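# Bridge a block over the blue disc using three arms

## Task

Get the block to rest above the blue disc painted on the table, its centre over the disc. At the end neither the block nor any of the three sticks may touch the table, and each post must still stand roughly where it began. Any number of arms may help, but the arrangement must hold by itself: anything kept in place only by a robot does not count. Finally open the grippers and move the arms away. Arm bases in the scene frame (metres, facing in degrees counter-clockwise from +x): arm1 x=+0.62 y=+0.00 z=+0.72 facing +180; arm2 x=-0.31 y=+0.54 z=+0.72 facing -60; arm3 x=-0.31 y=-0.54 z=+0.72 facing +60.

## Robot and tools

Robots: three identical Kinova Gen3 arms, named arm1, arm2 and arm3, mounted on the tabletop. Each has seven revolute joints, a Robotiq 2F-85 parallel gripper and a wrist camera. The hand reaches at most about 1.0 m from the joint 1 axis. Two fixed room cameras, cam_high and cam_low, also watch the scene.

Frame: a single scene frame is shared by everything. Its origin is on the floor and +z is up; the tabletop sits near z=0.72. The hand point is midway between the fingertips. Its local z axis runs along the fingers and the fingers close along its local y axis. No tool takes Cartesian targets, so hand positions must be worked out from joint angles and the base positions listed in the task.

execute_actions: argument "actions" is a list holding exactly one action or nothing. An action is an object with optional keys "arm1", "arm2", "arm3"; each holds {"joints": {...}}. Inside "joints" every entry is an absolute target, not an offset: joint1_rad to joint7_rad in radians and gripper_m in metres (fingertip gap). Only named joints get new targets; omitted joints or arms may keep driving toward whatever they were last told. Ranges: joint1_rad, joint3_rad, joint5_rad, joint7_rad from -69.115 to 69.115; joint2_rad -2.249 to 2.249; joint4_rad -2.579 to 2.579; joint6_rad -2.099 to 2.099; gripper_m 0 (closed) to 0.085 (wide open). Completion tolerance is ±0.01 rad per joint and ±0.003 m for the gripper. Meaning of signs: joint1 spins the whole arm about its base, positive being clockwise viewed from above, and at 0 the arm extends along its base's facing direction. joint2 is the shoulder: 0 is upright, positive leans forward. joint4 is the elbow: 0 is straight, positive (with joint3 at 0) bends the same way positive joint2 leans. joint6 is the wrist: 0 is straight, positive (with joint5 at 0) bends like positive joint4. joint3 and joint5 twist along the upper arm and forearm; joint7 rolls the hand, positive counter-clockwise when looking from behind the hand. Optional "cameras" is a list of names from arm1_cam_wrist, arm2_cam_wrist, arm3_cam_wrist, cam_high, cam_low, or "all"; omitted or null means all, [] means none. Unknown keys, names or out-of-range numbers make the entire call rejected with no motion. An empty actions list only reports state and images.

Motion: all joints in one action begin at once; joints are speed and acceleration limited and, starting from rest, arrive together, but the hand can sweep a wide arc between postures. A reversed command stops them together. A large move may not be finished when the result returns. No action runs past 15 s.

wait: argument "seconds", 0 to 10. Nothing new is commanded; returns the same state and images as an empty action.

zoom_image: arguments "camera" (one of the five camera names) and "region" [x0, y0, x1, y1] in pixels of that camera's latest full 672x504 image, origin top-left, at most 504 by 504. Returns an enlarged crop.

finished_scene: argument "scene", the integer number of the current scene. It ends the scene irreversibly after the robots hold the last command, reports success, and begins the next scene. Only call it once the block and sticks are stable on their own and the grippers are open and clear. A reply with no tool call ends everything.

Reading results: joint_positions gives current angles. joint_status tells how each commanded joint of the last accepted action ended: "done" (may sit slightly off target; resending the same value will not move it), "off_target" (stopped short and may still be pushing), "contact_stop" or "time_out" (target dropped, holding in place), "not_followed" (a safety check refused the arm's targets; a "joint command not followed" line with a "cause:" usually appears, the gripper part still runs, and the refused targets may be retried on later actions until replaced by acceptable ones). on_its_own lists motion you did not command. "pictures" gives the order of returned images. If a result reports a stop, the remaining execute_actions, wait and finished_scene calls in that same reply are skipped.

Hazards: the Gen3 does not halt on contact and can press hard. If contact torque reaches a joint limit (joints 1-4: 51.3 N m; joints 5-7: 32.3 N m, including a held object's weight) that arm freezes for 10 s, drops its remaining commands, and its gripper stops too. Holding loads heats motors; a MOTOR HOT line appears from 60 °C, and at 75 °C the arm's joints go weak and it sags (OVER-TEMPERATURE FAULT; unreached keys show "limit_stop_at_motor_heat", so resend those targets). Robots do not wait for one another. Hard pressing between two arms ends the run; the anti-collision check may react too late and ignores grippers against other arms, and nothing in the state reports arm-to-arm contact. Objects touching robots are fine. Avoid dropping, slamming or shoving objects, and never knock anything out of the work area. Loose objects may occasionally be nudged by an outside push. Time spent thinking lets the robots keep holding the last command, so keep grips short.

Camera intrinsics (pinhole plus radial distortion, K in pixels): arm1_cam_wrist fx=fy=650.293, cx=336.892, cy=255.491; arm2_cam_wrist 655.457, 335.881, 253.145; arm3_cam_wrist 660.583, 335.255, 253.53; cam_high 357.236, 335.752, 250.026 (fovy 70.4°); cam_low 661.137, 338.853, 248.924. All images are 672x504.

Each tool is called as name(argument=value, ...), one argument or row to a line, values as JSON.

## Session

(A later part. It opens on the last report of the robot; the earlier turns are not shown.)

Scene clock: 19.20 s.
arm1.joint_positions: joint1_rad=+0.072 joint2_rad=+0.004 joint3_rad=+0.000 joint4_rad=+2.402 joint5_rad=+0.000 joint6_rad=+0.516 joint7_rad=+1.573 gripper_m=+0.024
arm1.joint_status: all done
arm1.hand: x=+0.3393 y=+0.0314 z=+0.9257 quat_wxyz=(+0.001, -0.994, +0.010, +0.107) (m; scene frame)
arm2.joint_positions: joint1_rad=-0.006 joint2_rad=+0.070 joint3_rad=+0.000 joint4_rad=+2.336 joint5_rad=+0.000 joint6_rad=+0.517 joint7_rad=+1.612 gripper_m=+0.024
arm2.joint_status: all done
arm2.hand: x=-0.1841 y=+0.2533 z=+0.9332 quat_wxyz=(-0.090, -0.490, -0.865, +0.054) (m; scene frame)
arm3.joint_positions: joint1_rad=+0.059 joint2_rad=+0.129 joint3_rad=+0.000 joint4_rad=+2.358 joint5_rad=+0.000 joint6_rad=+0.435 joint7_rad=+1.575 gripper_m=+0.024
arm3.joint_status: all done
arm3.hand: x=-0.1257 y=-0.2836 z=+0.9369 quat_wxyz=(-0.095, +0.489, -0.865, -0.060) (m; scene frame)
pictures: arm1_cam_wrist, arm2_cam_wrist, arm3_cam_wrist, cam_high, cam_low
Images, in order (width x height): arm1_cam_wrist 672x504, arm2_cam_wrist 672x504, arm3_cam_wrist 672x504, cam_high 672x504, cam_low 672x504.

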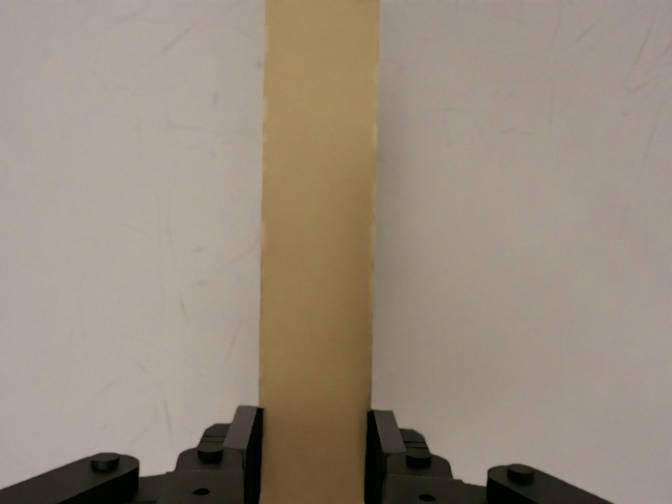

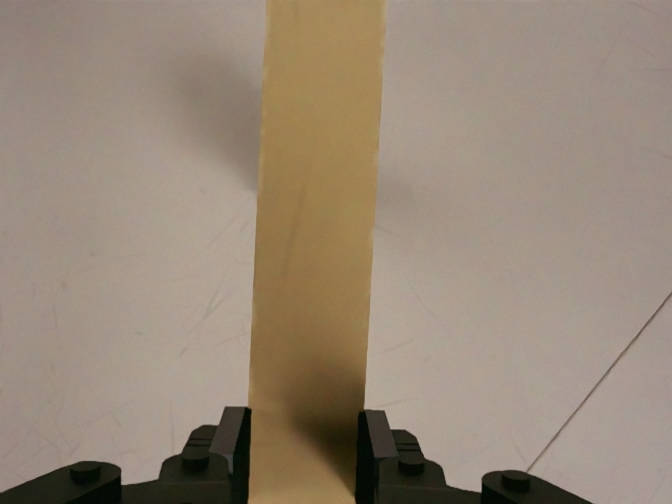

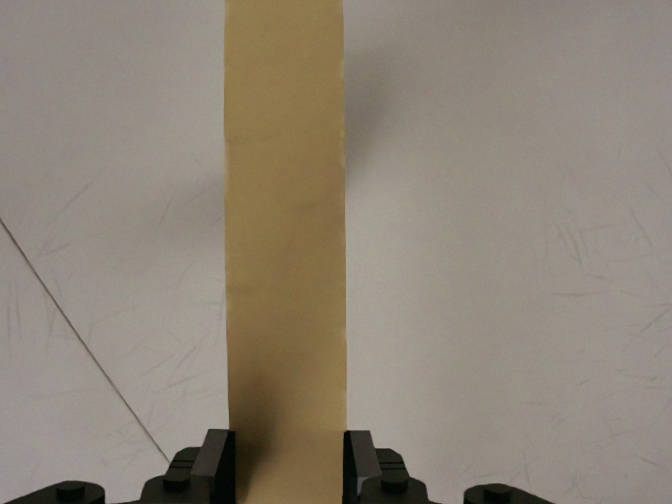

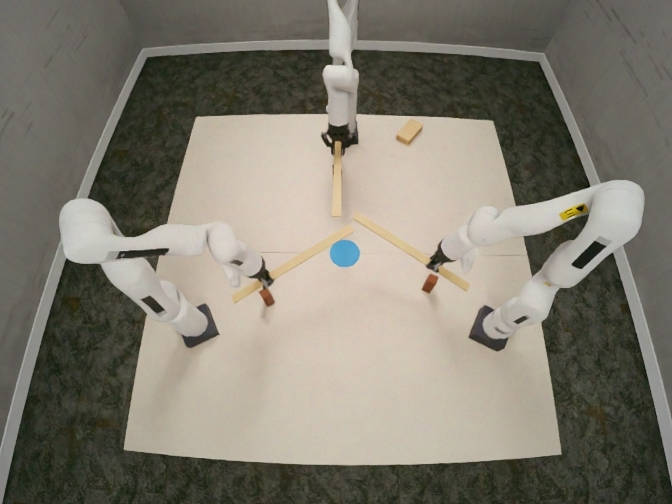

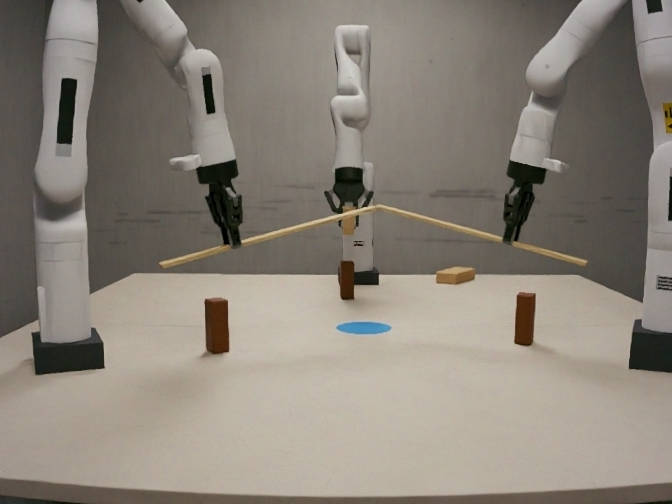

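execute_actions(
  actions=[
    {"arm1":{"joints":{"joint1_rad":0.066,"joint2_rad":0.2023,"joint4_rad":2.1674,"joint6_rad":0.517,"joint7_rad":1.567}},"arm2":{"joints":{"joint1_rad":-0.015,"joint2_rad":0.2569,"joint4_rad":2.0898,"joint6_rad":0.537,"joint7_rad":1.603}},"arm3":{"joints":{"joint1_rad":0.054,"joint2_rad":0.3057,"joint4_rad":2.1117,"joint6_rad":0.480,"joint7_rad":1.570}}},
  ],
)

zoom_image(
  camera="cam_high",
  region=[270, 150, 420, 270],
)

zoom_image(
  camera="cam_low",
  region=[170, 160, 570, 360],
)

Scene clock: 20.93 s.
arm1.joint_positions: joint1_rad=+0.066 joint2_rad=+0.202 joint3_rad=+0.000 joint4_rad=+2.168 joint5_rad=+0.000 joint6_rad=+0.517 joint7_rad=+1.567 gripper_m=+0.024
arm1.joint_status: all done
arm1.hand: x=+0.2375 y=+0.0313 z=+0.9269 quat_wxyz=(+0.001, -0.992, +0.010, +0.124) (m; scene frame)
arm2.joint_positions: joint1_rad=-0.015 joint2_rad=+0.257 joint3_rad=+0.000 joint4_rad=+2.090 joint5_rad=+0.000 joint6_rad=+0.537 joint7_rad=+1.603 gripper_m=+0.024
arm2.joint_status: all done
arm2.hand: x=-0.1317 y=+0.1648 z=+0.9351 quat_wxyz=(-0.107, -0.489, -0.863, +0.063) (m; scene frame)
arm3.joint_positions: joint1_rad=+0.054 joint2_rad=+0.306 joint3_rad=+0.000 joint4_rad=+2.112 joint5_rad=+0.000 joint6_rad=+0.480 joint7_rad=+1.570 gripper_m=+0.024
arm3.joint_status: all done
arm3.hand: x=-0.0772 y=-0.1996 z=+0.9373 quat_wxyz=(-0.106, +0.488, -0.864, -0.066) (m; scene frame)
pictures: arm1_cam_wrist, arm2_cam_wrist, arm3_cam_wrist, cam_high, cam_low
Images, in order (width x height): arm1_cam_wrist 672x504, arm2_cam_wrist 672x504, arm3_cam_wrist 672x504, cam_high 672x504, cam_low 672x504.

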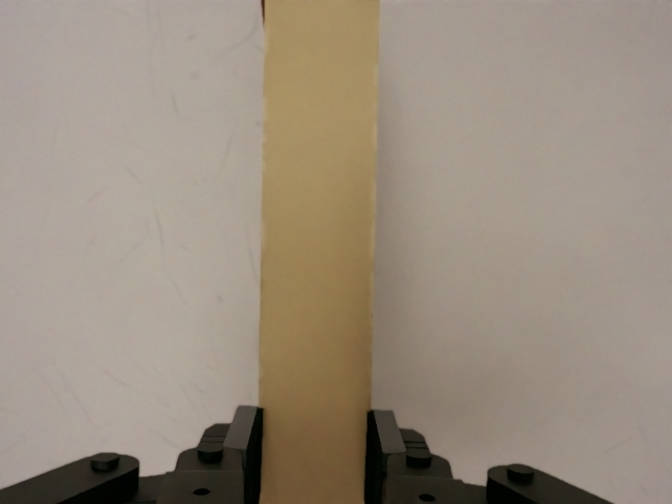

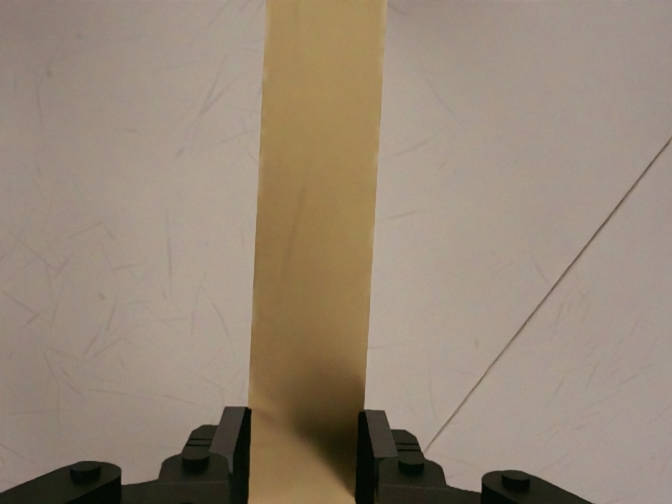

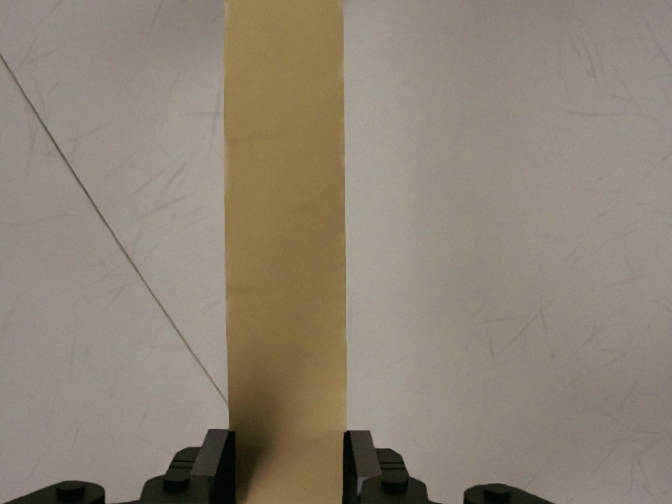

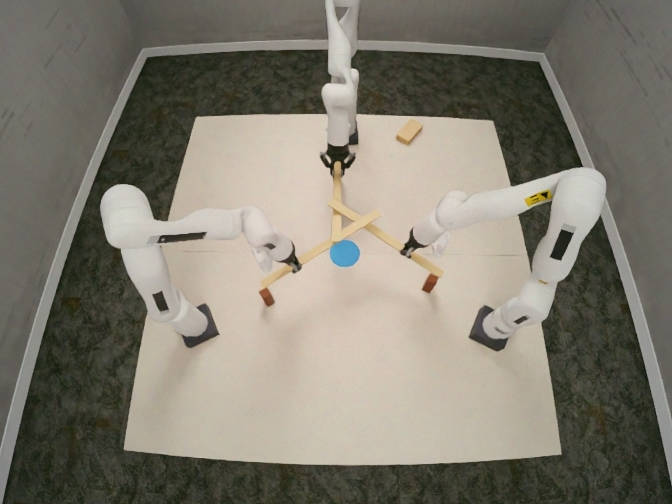

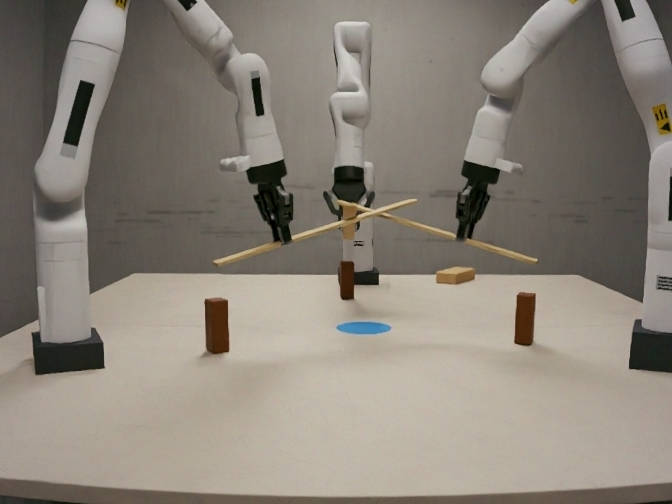

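Region (270, 150, 420, 270) of cam_high's 672x504 image, scaled by 3.360, with more detail than that image has; it fills the top 403 rows of this view, and the rest is white.

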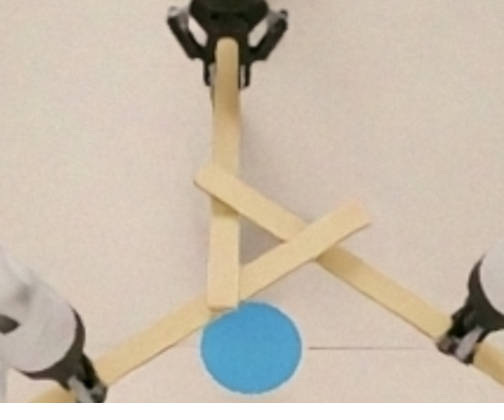

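Region (170, 160, 570, 360) of cam_low's 672x504 image, scaled by 1.260, with more detail than that image has.

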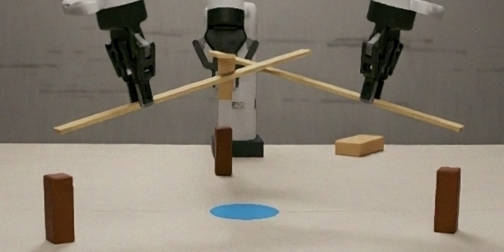

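execute_actions(
  actions=[
    {"arm1":{"joints":{"joint2_rad":0.370,"joint4_rad":2.0876,"joint6_rad":0.549}},"arm2":{"joints":{"joint2_rad":0.3811,"joint4_rad":2.1077,"joint6_rad":0.5148}},"arm3":{"joints":{"joint2_rad":0.4749,"joint4_rad":2.0282,"joint6_rad":0.5145}}},
  ],
)

zoom_image(
  camera="cam_high",
  region=[240, 150, 460, 320],
)

zoom_image(
  camera="cam_low",
  region=[180, 200, 400, 360],
)

zoom_image(
  camera="cam_low",
  region=[340, 200, 560, 360],
)

Scene clock: 35.57 s.
arm1.joint_positions: joint1_rad=+0.066 joint2_rad=+0.370 joint3_rad=+0.000 joint4_rad=+2.088 joint5_rad=+0.000 joint6_rad=+0.549 joint7_rad=+1.567 gripper_m=+0.024
arm1.joint_status: all done
arm1.hand: x=+0.2274 y=+0.0315 z=+0.8813 quat_wxyz=(+0.001, -0.998, +0.010, +0.064) (m; scene frame)
arm2.joint_positions: joint1_rad=-0.015 joint2_rad=+0.381 joint3_rad=+0.000 joint4_rad=+2.108 joint5_rad=+0.000 joint6_rad=+0.515 joint7_rad=+1.603 gripper_m=+0.024
arm2.joint_status: all done
arm2.hand: x=-0.1417 y=+0.1831 z=+0.8820 quat_wxyz=(-0.056, -0.492, -0.868, +0.032) (m; scene frame)
arm3.joint_positions: joint1_rad=+0.054 joint2_rad=+0.475 joint3_rad=+0.000 joint4_rad=+2.028 joint5_rad=+0.000 joint6_rad=+0.515 joint7_rad=+1.570 gripper_m=+0.024
arm3.joint_status: all done
arm3.hand: x=-0.0733 y=-0.1920 z=+0.8865 quat_wxyz=(-0.054, +0.491, -0.868, -0.037) (m; scene frame)
pictures: arm1_cam_wrist, arm2_cam_wrist, arm3_cam_wrist, cam_high, cam_low
Images, in order (width x height): arm1_cam_wrist 672x504, arm2_cam_wrist 672x504, arm3_cam_wrist 672x504, cam_high 672x504, cam_low 672x504.

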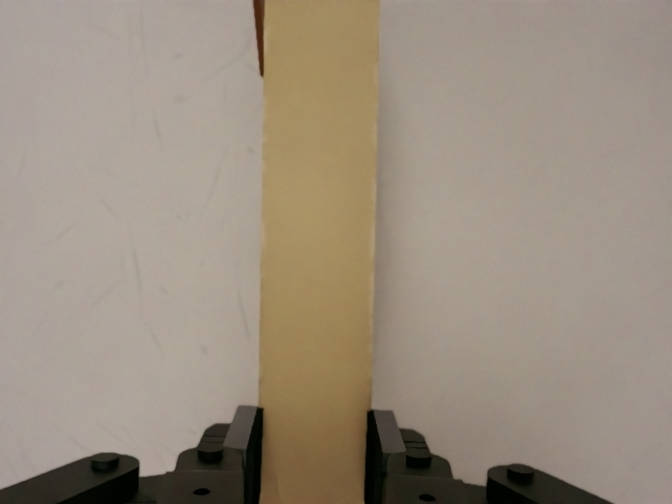

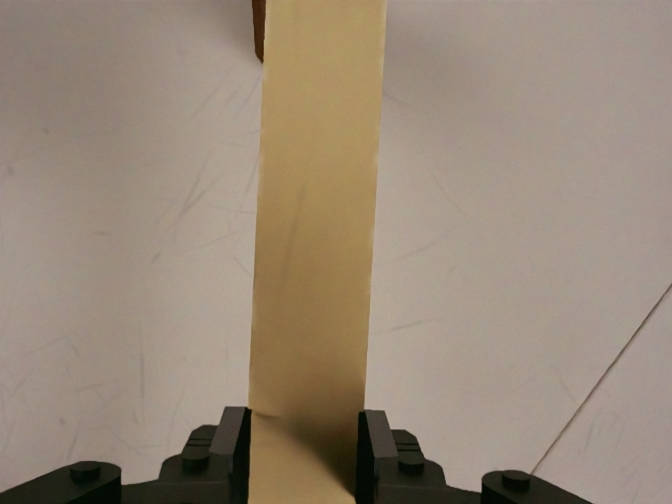

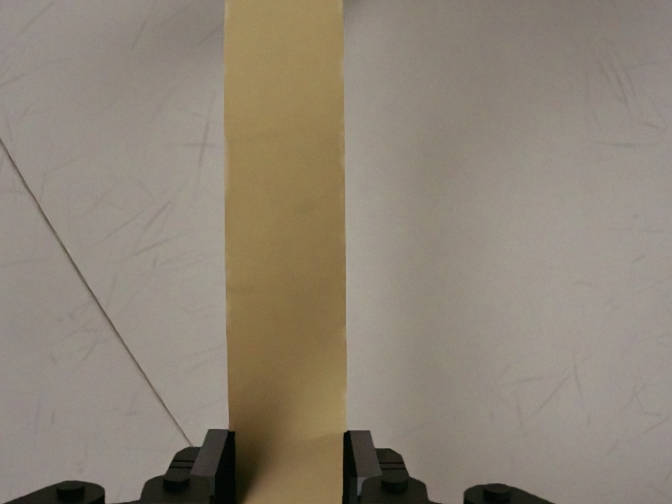

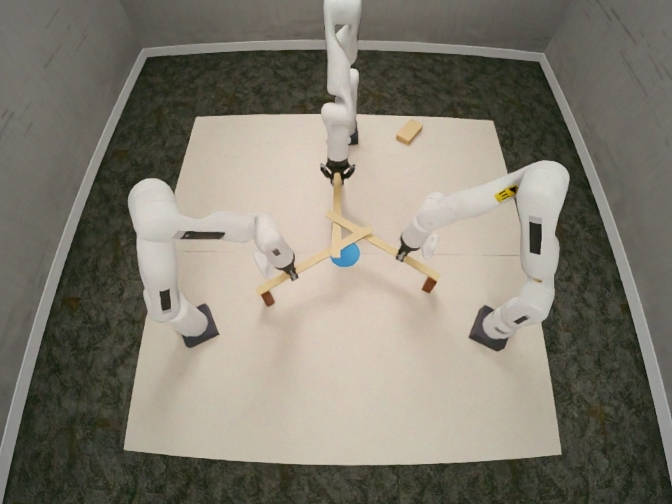

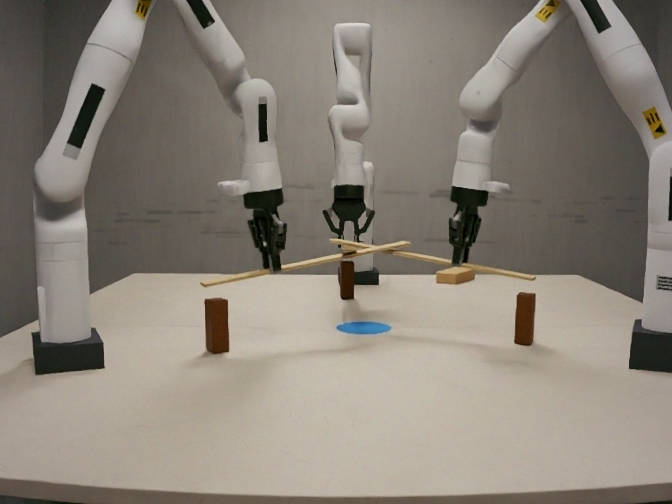

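Region (240, 150, 460, 320) of cam_high's 672x504 image, scaled by 2.291, with more detail than that image has; it fills the top 389 rows of this view, and the rest is white.

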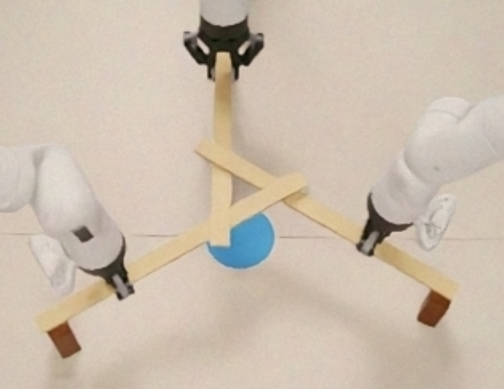

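Region (180, 200, 400, 360) of cam_low's 672x504 image, scaled by 2.291, with more detail than that image has; it fills the top 367 rows of this view, and the rest is white.

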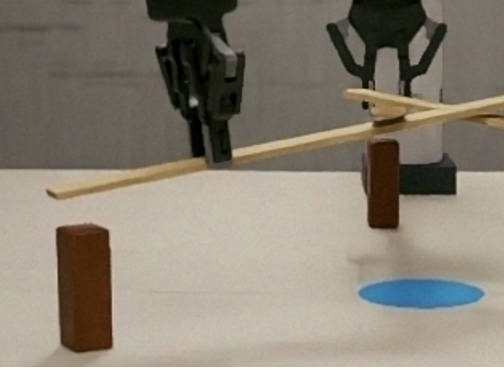

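Region (340, 200, 560, 360) of cam_low's 672x504 image, scaled by 2.291, with more detail than that image has; it fills the top 367 rows of this view, and the rest is white.

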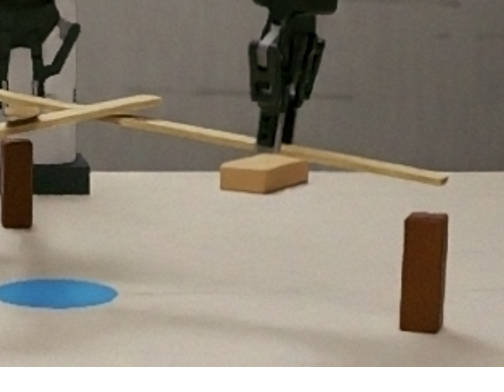

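execute_actions(
  actions=[
    {"arm1":{"joints":{"joint2_rad":0.4304,"joint4_rad":2.0963,"joint6_rad":0.500}},"arm2":{"joints":{"joint2_rad":0.4556,"joint4_rad":2.0898,"joint6_rad":0.478}},"arm3":{"joints":{"joint2_rad":0.5362,"joint4_rad":2.0417,"joint6_rad":0.460}}},
  ],
)

zoom_image(
  camera="cam_high",
  region=[240, 150, 460, 320],
)

zoom_image(
  camera="cam_low",
  region=[180, 230, 400, 340],
)

zoom_image(
  camera="cam_low",
  region=[340, 230, 560, 340],
)

Scene clock: 37.03 s.
arm1.joint_positions: joint1_rad=+0.066 joint2_rad=+0.431 joint3_rad=+0.000 joint4_rad=+2.097 joint5_rad=+0.000 joint6_rad=+0.500 joint7_rad=+1.567 gripper_m=+0.024
arm1.joint_status: all done
arm1.hand: x=+0.2276 y=+0.0313 z=+0.8574 quat_wxyz=(+0.000, -0.998, +0.010, +0.054) (m; scene frame)
arm2.joint_positions: joint1_rad=-0.015 joint2_rad=+0.456 joint3_rad=+0.000 joint4_rad=+2.090 joint5_rad=+0.000 joint6_rad=+0.478 joint7_rad=+1.603 gripper_m=+0.024
arm2.joint_status: all done
arm2.hand: x=-0.1379 y=+0.1763 z=+0.8580 quat_wxyz=(-0.047, -0.492, -0.869, +0.027) (m; scene frame)
arm3.joint_positions: joint1_rad=+0.054 joint2_rad=+0.536 joint3_rad=+0.000 joint4_rad=+2.041 joint5_rad=+0.000 joint6_rad=+0.460 joint7_rad=+1.570 gripper_m=+0.024
arm3.joint_status: all done
arm3.hand: x=-0.0747 y=-0.1941 z=+0.8603 quat_wxyz=(-0.045, +0.492, -0.869, -0.032) (m; scene frame)
pictures: arm1_cam_wrist, arm2_cam_wrist, arm3_cam_wrist, cam_high, cam_low
Images, in order (width x height): arm1_cam_wrist 672x504, arm2_cam_wrist 672x504, arm3_cam_wrist 672x504, cam_high 672x504, cam_low 672x504.

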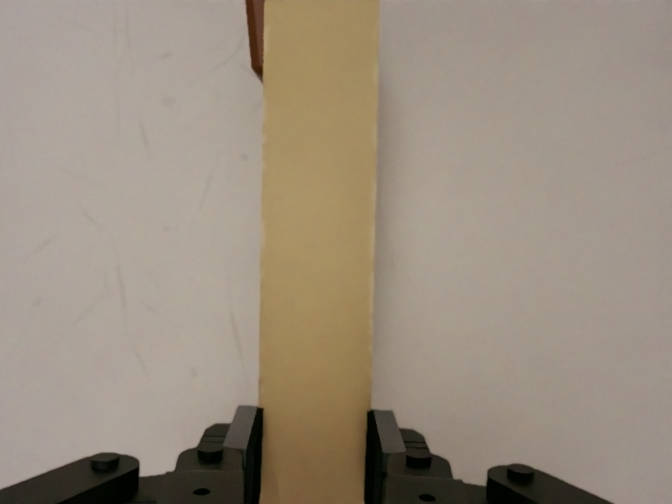

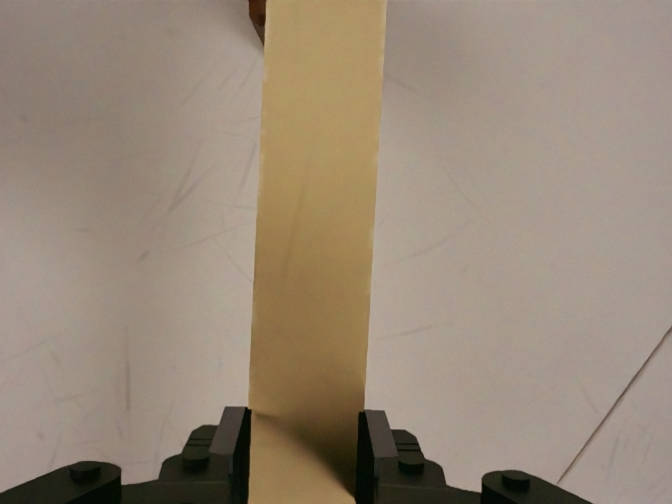

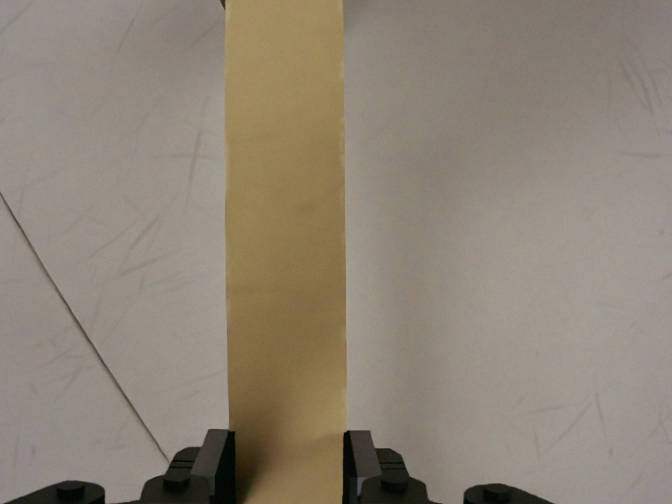

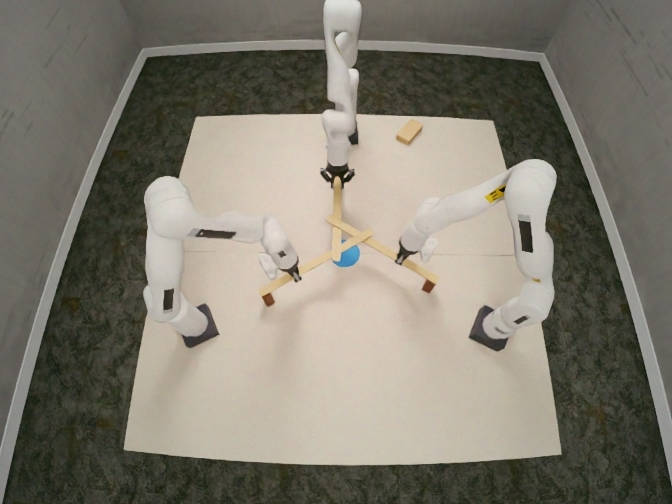

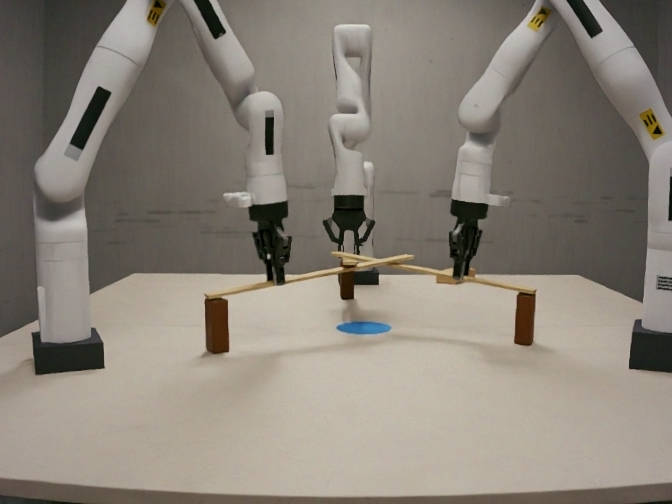

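Region (240, 150, 460, 320) of cam_high's 672x504 image, scaled by 2.291, with more detail than that image has; it fills the top 389 rows of this view, and the rest is white.

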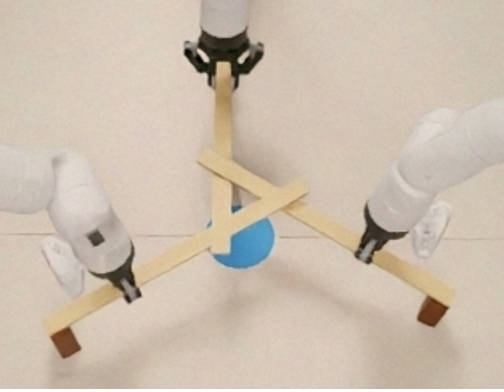

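Region (180, 230, 400, 340) of cam_low's 672x504 image, scaled by 2.291, with more detail than that image has.

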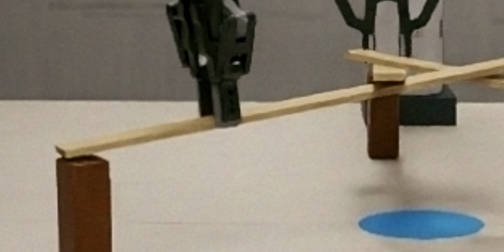

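Region (340, 230, 560, 340) of cam_low's 672x504 image, scaled by 2.291, with more detail than that image has.

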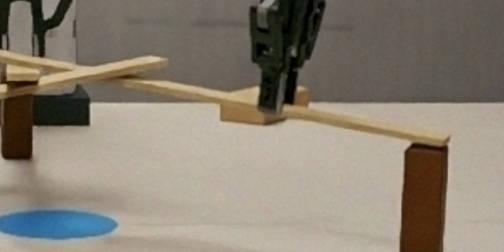

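execute_actions(
  actions=[
    {"arm1":{"joints":{"joint2_rad":0.4533,"joint4_rad":2.0768,"joint6_rad":0.5215}},"arm2":{"joints":{"joint2_rad":0.4783,"joint4_rad":2.0699,"joint6_rad":0.5004}},"arm3":{"joints":{"joint2_rad":0.5587,"joint4_rad":2.0202,"joint6_rad":0.4837}}},
  ],
  cameras=["cam_low"],
)

execute_actions(
  actions=[
    {"arm1":{"joints":{"gripper_m":0.05}},"arm2":{"joints":{"gripper_m":0.05}},"arm3":{"joints":{"gripper_m":0.05}}},
  ],
)

Scene clock: 37.93 s.
arm1.joint_positions: joint1_rad=+0.066 joint2_rad=+0.453 joint3_rad=+0.000 joint4_rad=+2.077 joint5_rad=+0.000 joint6_rad=+0.522 joint7_rad=+1.567 gripper_m=+0.024
arm1.joint_status: all done
arm1.hand: x=+0.2276 y=+0.0313 z=+0.8520 quat_wxyz=(+0.000, -0.999, +0.010, +0.042) (m; scene frame)
arm2.joint_positions: joint1_rad=-0.015 joint2_rad=+0.476 joint3_rad=+0.000 joint4_rad=+2.070 joint5_rad=+0.000 joint6_rad=+0.502 joint7_rad=+1.603 gripper_m=+0.024
arm2.joint_status: all done
arm2.hand: x=-0.1376 y=+0.1761 z=+0.8535 quat_wxyz=(-0.038, -0.492, -0.869, +0.021) (m; scene frame)
arm3.joint_positions: joint1_rad=+0.054 joint2_rad=+0.556 joint3_rad=+0.000 joint4_rad=+2.020 joint5_rad=+0.000 joint6_rad=+0.484 joint7_rad=+1.570 gripper_m=+0.024
arm3.joint_status: all done
arm3.hand: x=-0.0744 y=-0.1937 z=+0.8556 quat_wxyz=(-0.036, +0.492, -0.870, -0.027) (m; scene frame)
pictures: cam_low
Images, in order (width x height): cam_low 672x504.

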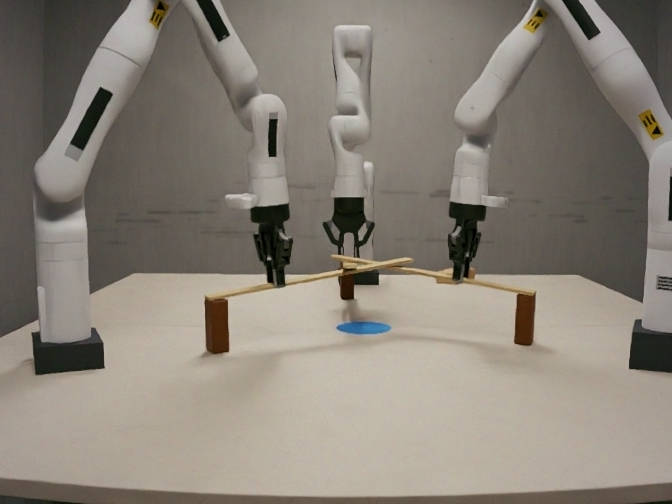

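Scene clock: 38.83 s.
arm1.joint_positions: joint1_rad=+0.066 joint2_rad=+0.453 joint3_rad=+0.000 joint4_rad=+2.077 joint5_rad=+0.000 joint6_rad=+0.521 joint7_rad=+1.567 gripper_m=+0.050
arm1.joint_status: all done
arm1.hand: x=+0.2273 y=+0.0315 z=+0.8521 quat_wxyz=(+0.000, -0.999, +0.010, +0.042) (m; scene frame)
arm2.joint_positions: joint1_rad=-0.015 joint2_rad=+0.478 joint3_rad=+0.000 joint4_rad=+2.070 joint5_rad=+0.000 joint6_rad=+0.500 joint7_rad=+1.603 gripper_m=+0.050
arm2.joint_status: all done
arm2.hand: x=-0.1377 y=+0.1761 z=+0.8526 quat_wxyz=(-0.037, -0.492, -0.869, +0.021) (m; scene frame)
arm3.joint_positions: joint1_rad=+0.054 joint2_rad=+0.559 joint3_rad=+0.000 joint4_rad=+2.020 joint5_rad=+0.000 joint6_rad=+0.484 joint7_rad=+1.570 gripper_m=+0.050
arm3.joint_status: all done
arm3.hand: x=-0.0750 y=-0.1941 z=+0.8543 quat_wxyz=(-0.034, +0.492, -0.869, -0.026) (m; scene frame)
pictures: arm1_cam_wrist, arm2_cam_wrist, arm3_cam_wrist, cam_high, cam_low
Images, in order (width x height): arm1_cam_wrist 672x504, arm2_cam_wrist 672x504, arm3_cam_wrist 672x504, cam_high 672x504, cam_low 672x504.

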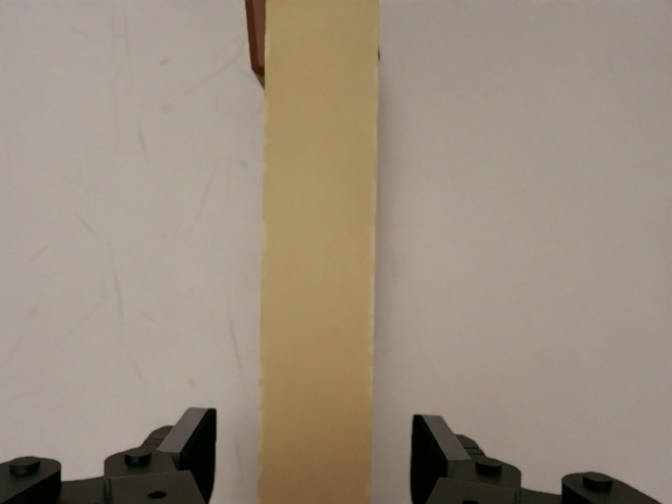

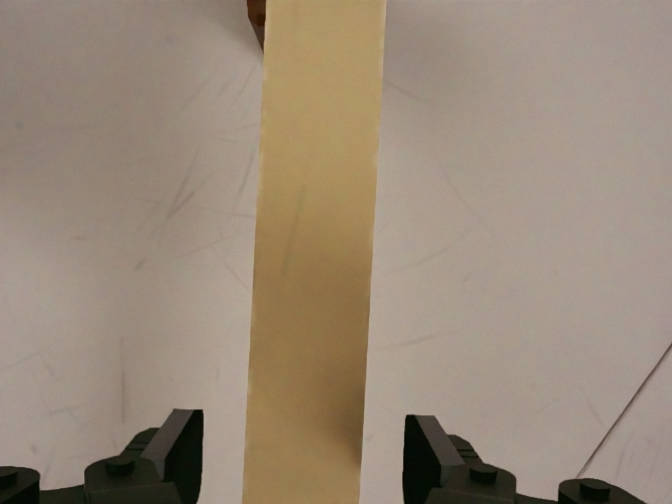

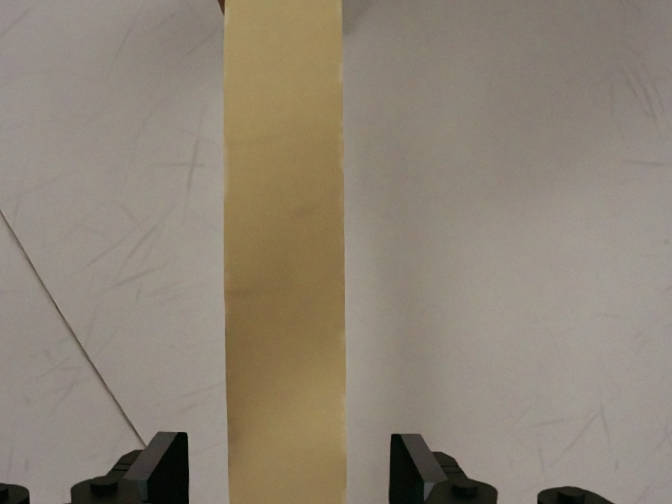

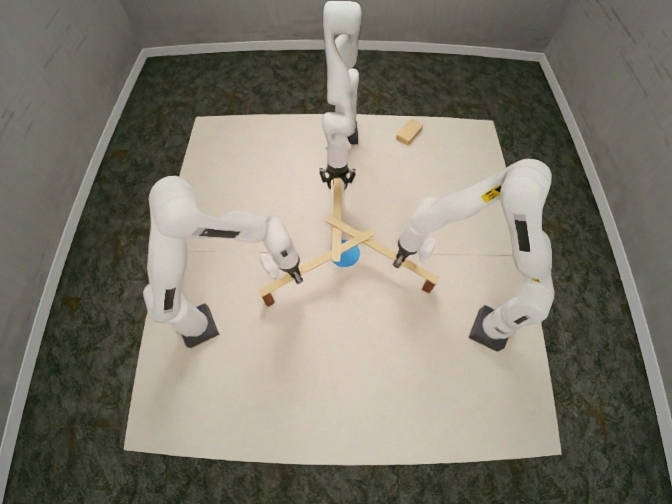

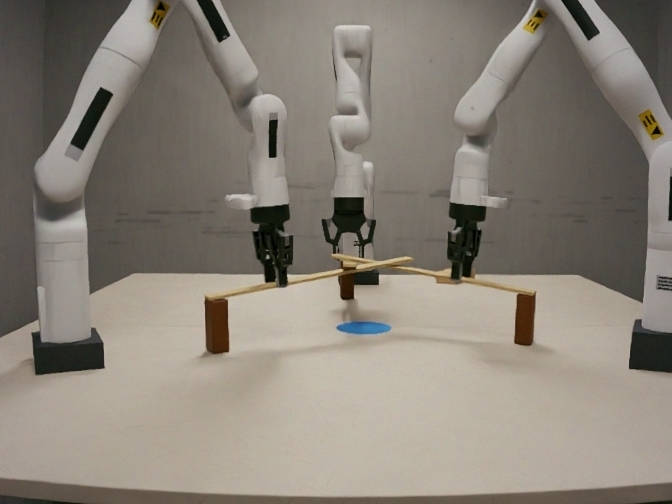

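execute_actions(
  actions=[
    {"arm1":{"joints":{"joint2_rad":0.2574,"joint4_rad":2.1,"joint6_rad":0.712,"gripper_m":0.085}},"arm2":{"joints":{"joint2_rad":-0.4,"joint4_rad":1.6,"joint6_rad":1.9}},"arm3":{"joints":{"joint2_rad":-0.4,"joint4_rad":1.6,"joint6_rad":1.9}}},
  ],
  cameras=["cam_high"],
)

execute_actions(
  actions=[
    {"arm1":{"joints":{"joint1_rad":-1.654,"joint4_rad":2.172,"joint7_rad":2.327}}},
  ],
  cameras=["arm1_cam_wrist","cam_high","cam_low"],
)

Scene clock: 41.53 s.
arm1.joint_positions: joint1_rad=+0.066 joint2_rad=+0.257 joint3_rad=+0.000 joint4_rad=+2.100 joint5_rad=+0.000 joint6_rad=+0.712 joint7_rad=+1.567 gripper_m=+0.085
arm1.joint_status: all done
arm1.hand: x=+0.2681 y=+0.0308 z=+0.9154 quat_wxyz=(+0.000, -0.999, +0.010, +0.033) (m; scene frame)
arm2.joint_positions: joint1_rad=-0.015 joint2_rad=-0.400 joint3_rad=+0.000 joint4_rad=+1.600 joint5_rad=+0.000 joint6_rad=+1.900 joint7_rad=+1.603 gripper_m=+0.050
arm2.joint_status: all done
arm2.hand: x=-0.2619 y=+0.3966 z=+1.2421 quat_wxyz=(-0.015, -0.493, -0.870, +0.007) (m; scene frame)
arm3.joint_positions: joint1_rad=+0.054 joint2_rad=-0.400 joint3_rad=+0.000 joint4_rad=+1.600 joint5_rad=+0.000 joint6_rad=+1.900 joint7_rad=+1.570 gripper_m=+0.050
arm3.joint_status: all done
arm3.hand: x=-0.2126 y=-0.4331 z=+1.2624 quat_wxyz=(-0.018, +0.493, -0.870, -0.017) (m; scene frame)
pictures: cam_high
Images, in order (width x height): cam_high 672x504.

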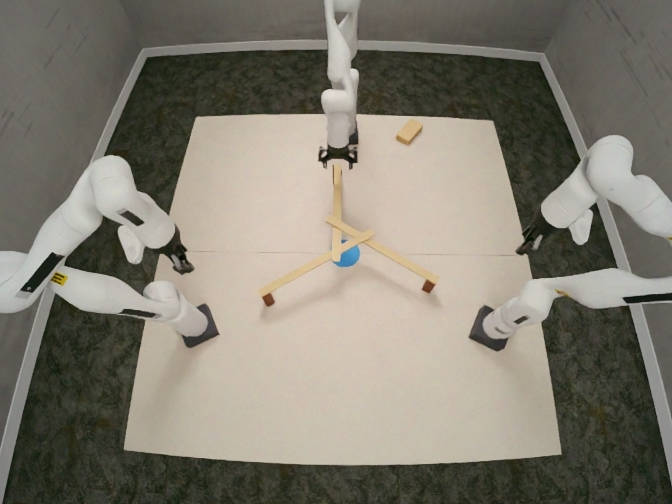

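Scene clock: 44.50 s.
arm1.joint_positions: joint1_rad=-1.654 joint2_rad=+0.257 joint3_rad=+0.000 joint4_rad=+2.172 joint5_rad=+0.000 joint6_rad=+0.712 joint7_rad=+2.327 gripper_m=+0.085
arm1.joint_status: all done
arm1.hand: x=+0.6357 y=-0.3132 z=+0.9011 quat_wxyz=(-0.003, -0.335, -0.942, -0.001) (m; scene frame)
arm2.joint_positions: joint1_rad=-0.015 joint2_rad=-0.400 joint3_rad=+0.000 joint4_rad=+1.600 joint5_rad=+0.000 joint6_rad=+1.900 joint7_rad=+1.603 gripper_m=+0.050
arm2.joint_status: not commanded
arm2.hand: x=-0.2619 y=+0.3966 z=+1.2421 quat_wxyz=(-0.015, -0.493, -0.870, +0.007) (m; scene frame)
arm3.joint_positions: joint1_rad=+0.054 joint2_rad=-0.400 joint3_rad=+0.000 joint4_rad=+1.600 joint5_rad=+0.000 joint6_rad=+1.900 joint7_rad=+1.570 gripper_m=+0.050
arm3.joint_status: not commanded
arm3.hand: x=-0.2127 y=-0.4331 z=+1.2624 quat_wxyz=(-0.018, +0.493, -0.870, -0.017) (m; scene frame)
pictures: arm1_cam_wrist, cam_high, cam_low
Images, in order (width x height): arm1_cam_wrist 672x504, cam_high 672x504, cam_low 672x504.

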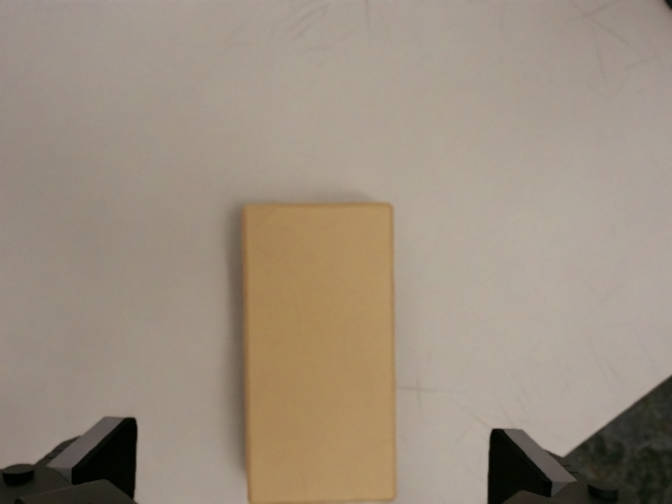

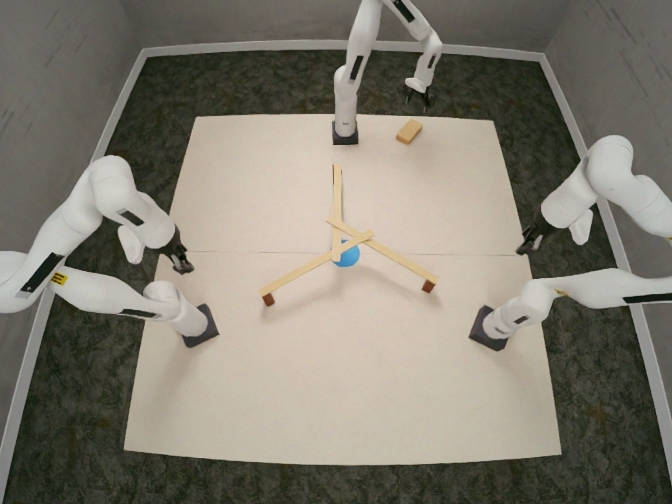

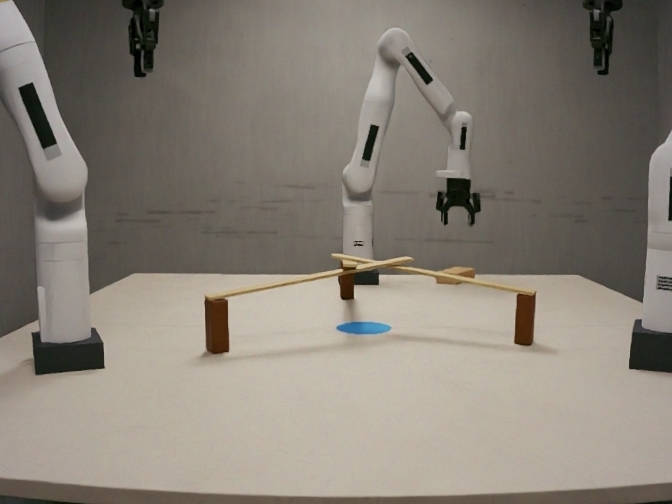

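execute_actions(
  actions=[
    {"arm1":{"joints":{"joint1_rad":-1.651,"joint2_rad":0.5447,"joint4_rad":2.3152,"joint6_rad":0.2817,"joint7_rad":2.37}}},
  ],
  cameras=["arm1_cam_wrist"],
)

Scene clock: 46.20 s.
arm1.joint_positions: joint1_rad=-1.651 joint2_rad=+0.544 joint3_rad=+0.000 joint4_rad=+2.315 joint5_rad=+0.000 joint6_rad=+0.282 joint7_rad=+2.370 gripper_m=+0.085
arm1.joint_status: all done
arm1.hand: x=+0.6345 y=-0.3061 z=+0.7901 quat_wxyz=(-0.003, -0.316, -0.949, -0.001) (m; scene frame)
arm2.joint_positions: joint1_rad=-0.015 joint2_rad=-0.400 joint3_rad=+0.000 joint4_rad=+1.600 joint5_rad=+0.000 joint6_rad=+1.900 joint7_rad=+1.603 gripper_m=+0.050
arm2.joint_status: not commanded
arm2.hand: x=-0.2619 y=+0.3966 z=+1.2421 quat_wxyz=(-0.015, -0.493, -0.870, +0.007) (m; scene frame)
arm3.joint_positions: joint1_rad=+0.054 joint2_rad=-0.400 joint3_rad=+0.000 joint4_rad=+1.600 joint5_rad=+0.000 joint6_rad=+1.900 joint7_rad=+1.570 gripper_m=+0.050
arm3.joint_status: not commanded
arm3.hand: x=-0.2127 y=-0.4331 z=+1.2624 quat_wxyz=(-0.018, +0.493, -0.870, -0.017) (m; scene frame)
pictures: arm1_cam_wrist
Images, in order (width x height): arm1_cam_wrist 672x504.

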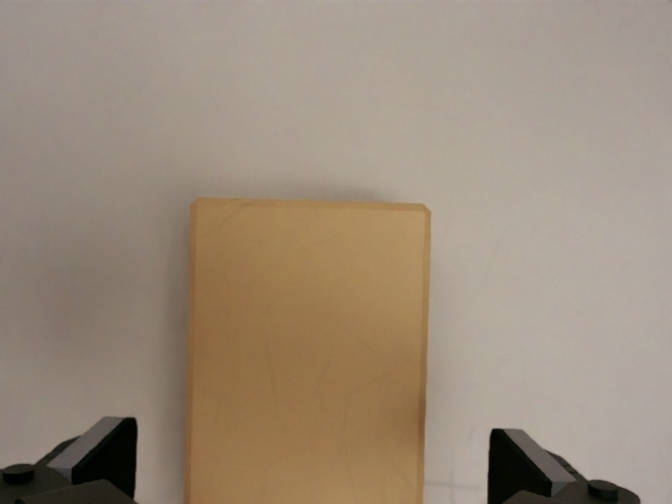

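execute_actions(
  actions=[
    {"arm1":{"joints":{"joint2_rad":0.6885,"joint4_rad":2.3317,"joint6_rad":0.1214}}},
  ],
  cameras=["arm1_cam_wrist"],
)

execute_actions(
  actions=[
    {"arm1":{"joints":{"gripper_m":0.05}}},
  ],
  cameras=["arm1_cam_wrist","cam_low"],
)

Scene clock: 47.40 s.
arm1.joint_positions: joint1_rad=-1.651 joint2_rad=+0.688 joint3_rad=+0.000 joint4_rad=+2.332 joint5_rad=+0.000 joint6_rad=+0.121 joint7_rad=+2.370 gripper_m=+0.085
arm1.joint_status: all done
arm1.hand: x=+0.6348 y=-0.3061 z=+0.7451 quat_wxyz=(-0.003, -0.316, -0.949, -0.001) (m; scene frame)
arm2.joint_positions: joint1_rad=-0.015 joint2_rad=-0.400 joint3_rad=+0.000 joint4_rad=+1.600 joint5_rad=+0.000 joint6_rad=+1.900 joint7_rad=+1.603 gripper_m=+0.050
arm2.joint_status: not commanded
arm2.hand: x=-0.2619 y=+0.3966 z=+1.2421 quat_wxyz=(-0.015, -0.493, -0.870, +0.007) (m; scene frame)
arm3.joint_positions: joint1_rad=+0.054 joint2_rad=-0.400 joint3_rad=+0.000 joint4_rad=+1.600 joint5_rad=+0.000 joint6_rad=+1.900 joint7_rad=+1.570 gripper_m=+0.050
arm3.joint_status: not commanded
arm3.hand: x=-0.2127 y=-0.4331 z=+1.2624 quat_wxyz=(-0.018, +0.493, -0.870, -0.017) (m; scene frame)
pictures: arm1_cam_wrist
Images, in order (width x height): arm1_cam_wrist 672x504.

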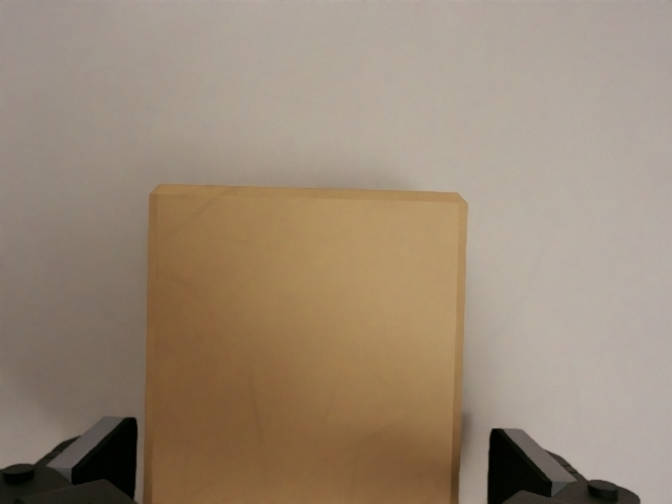

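Scene clock: 48.17 s.
arm1.joint_positions: joint1_rad=-1.651 joint2_rad=+0.685 joint3_rad=+0.000 joint4_rad=+2.332 joint5_rad=+0.000 joint6_rad=+0.123 joint7_rad=+2.370 gripper_m=+0.067
arm1.joint_status: gripper_m off_target (ended at +0.067, target +0.050)
arm1.hand: x=+0.6347 y=-0.3065 z=+0.7460 quat_wxyz=(-0.003, -0.316, -0.949, +0.000) (m; scene frame)
arm2.joint_positions: joint1_rad=-0.015 joint2_rad=-0.400 joint3_rad=+0.000 joint4_rad=+1.600 joint5_rad=+0.000 joint6_rad=+1.900 joint7_rad=+1.603 gripper_m=+0.050
arm2.joint_status: not commanded
arm2.hand: x=-0.2619 y=+0.3966 z=+1.2421 quat_wxyz=(-0.015, -0.493, -0.870, +0.007) (m; scene frame)
arm3.joint_positions: joint1_rad=+0.054 joint2_rad=-0.400 joint3_rad=+0.000 joint4_rad=+1.600 joint5_rad=+0.000 joint6_rad=+1.900 joint7_rad=+1.570 gripper_m=+0.050
arm3.joint_status: not commanded
arm3.hand: x=-0.2127 y=-0.4331 z=+1.2624 quat_wxyz=(-0.018, +0.493, -0.870, -0.017) (m; scene frame)
pictures: arm1_cam_wrist, cam_low
Images, in order (width x height): arm1_cam_wrist 672x504, cam_low 672x504.

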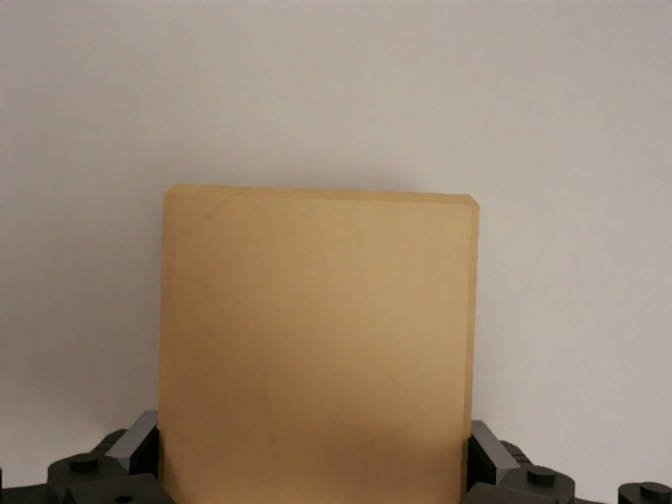

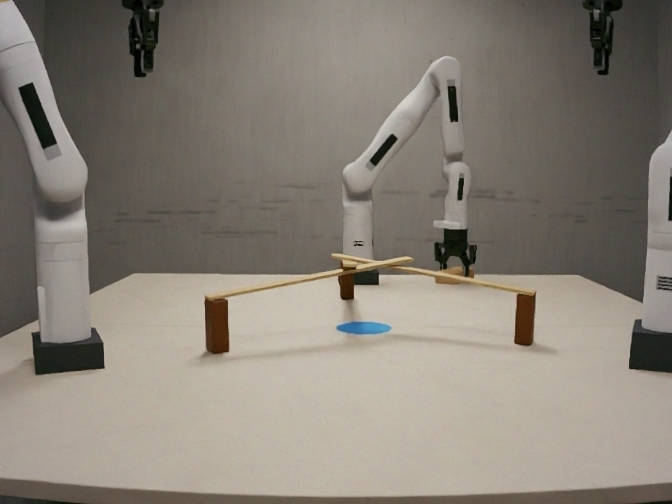

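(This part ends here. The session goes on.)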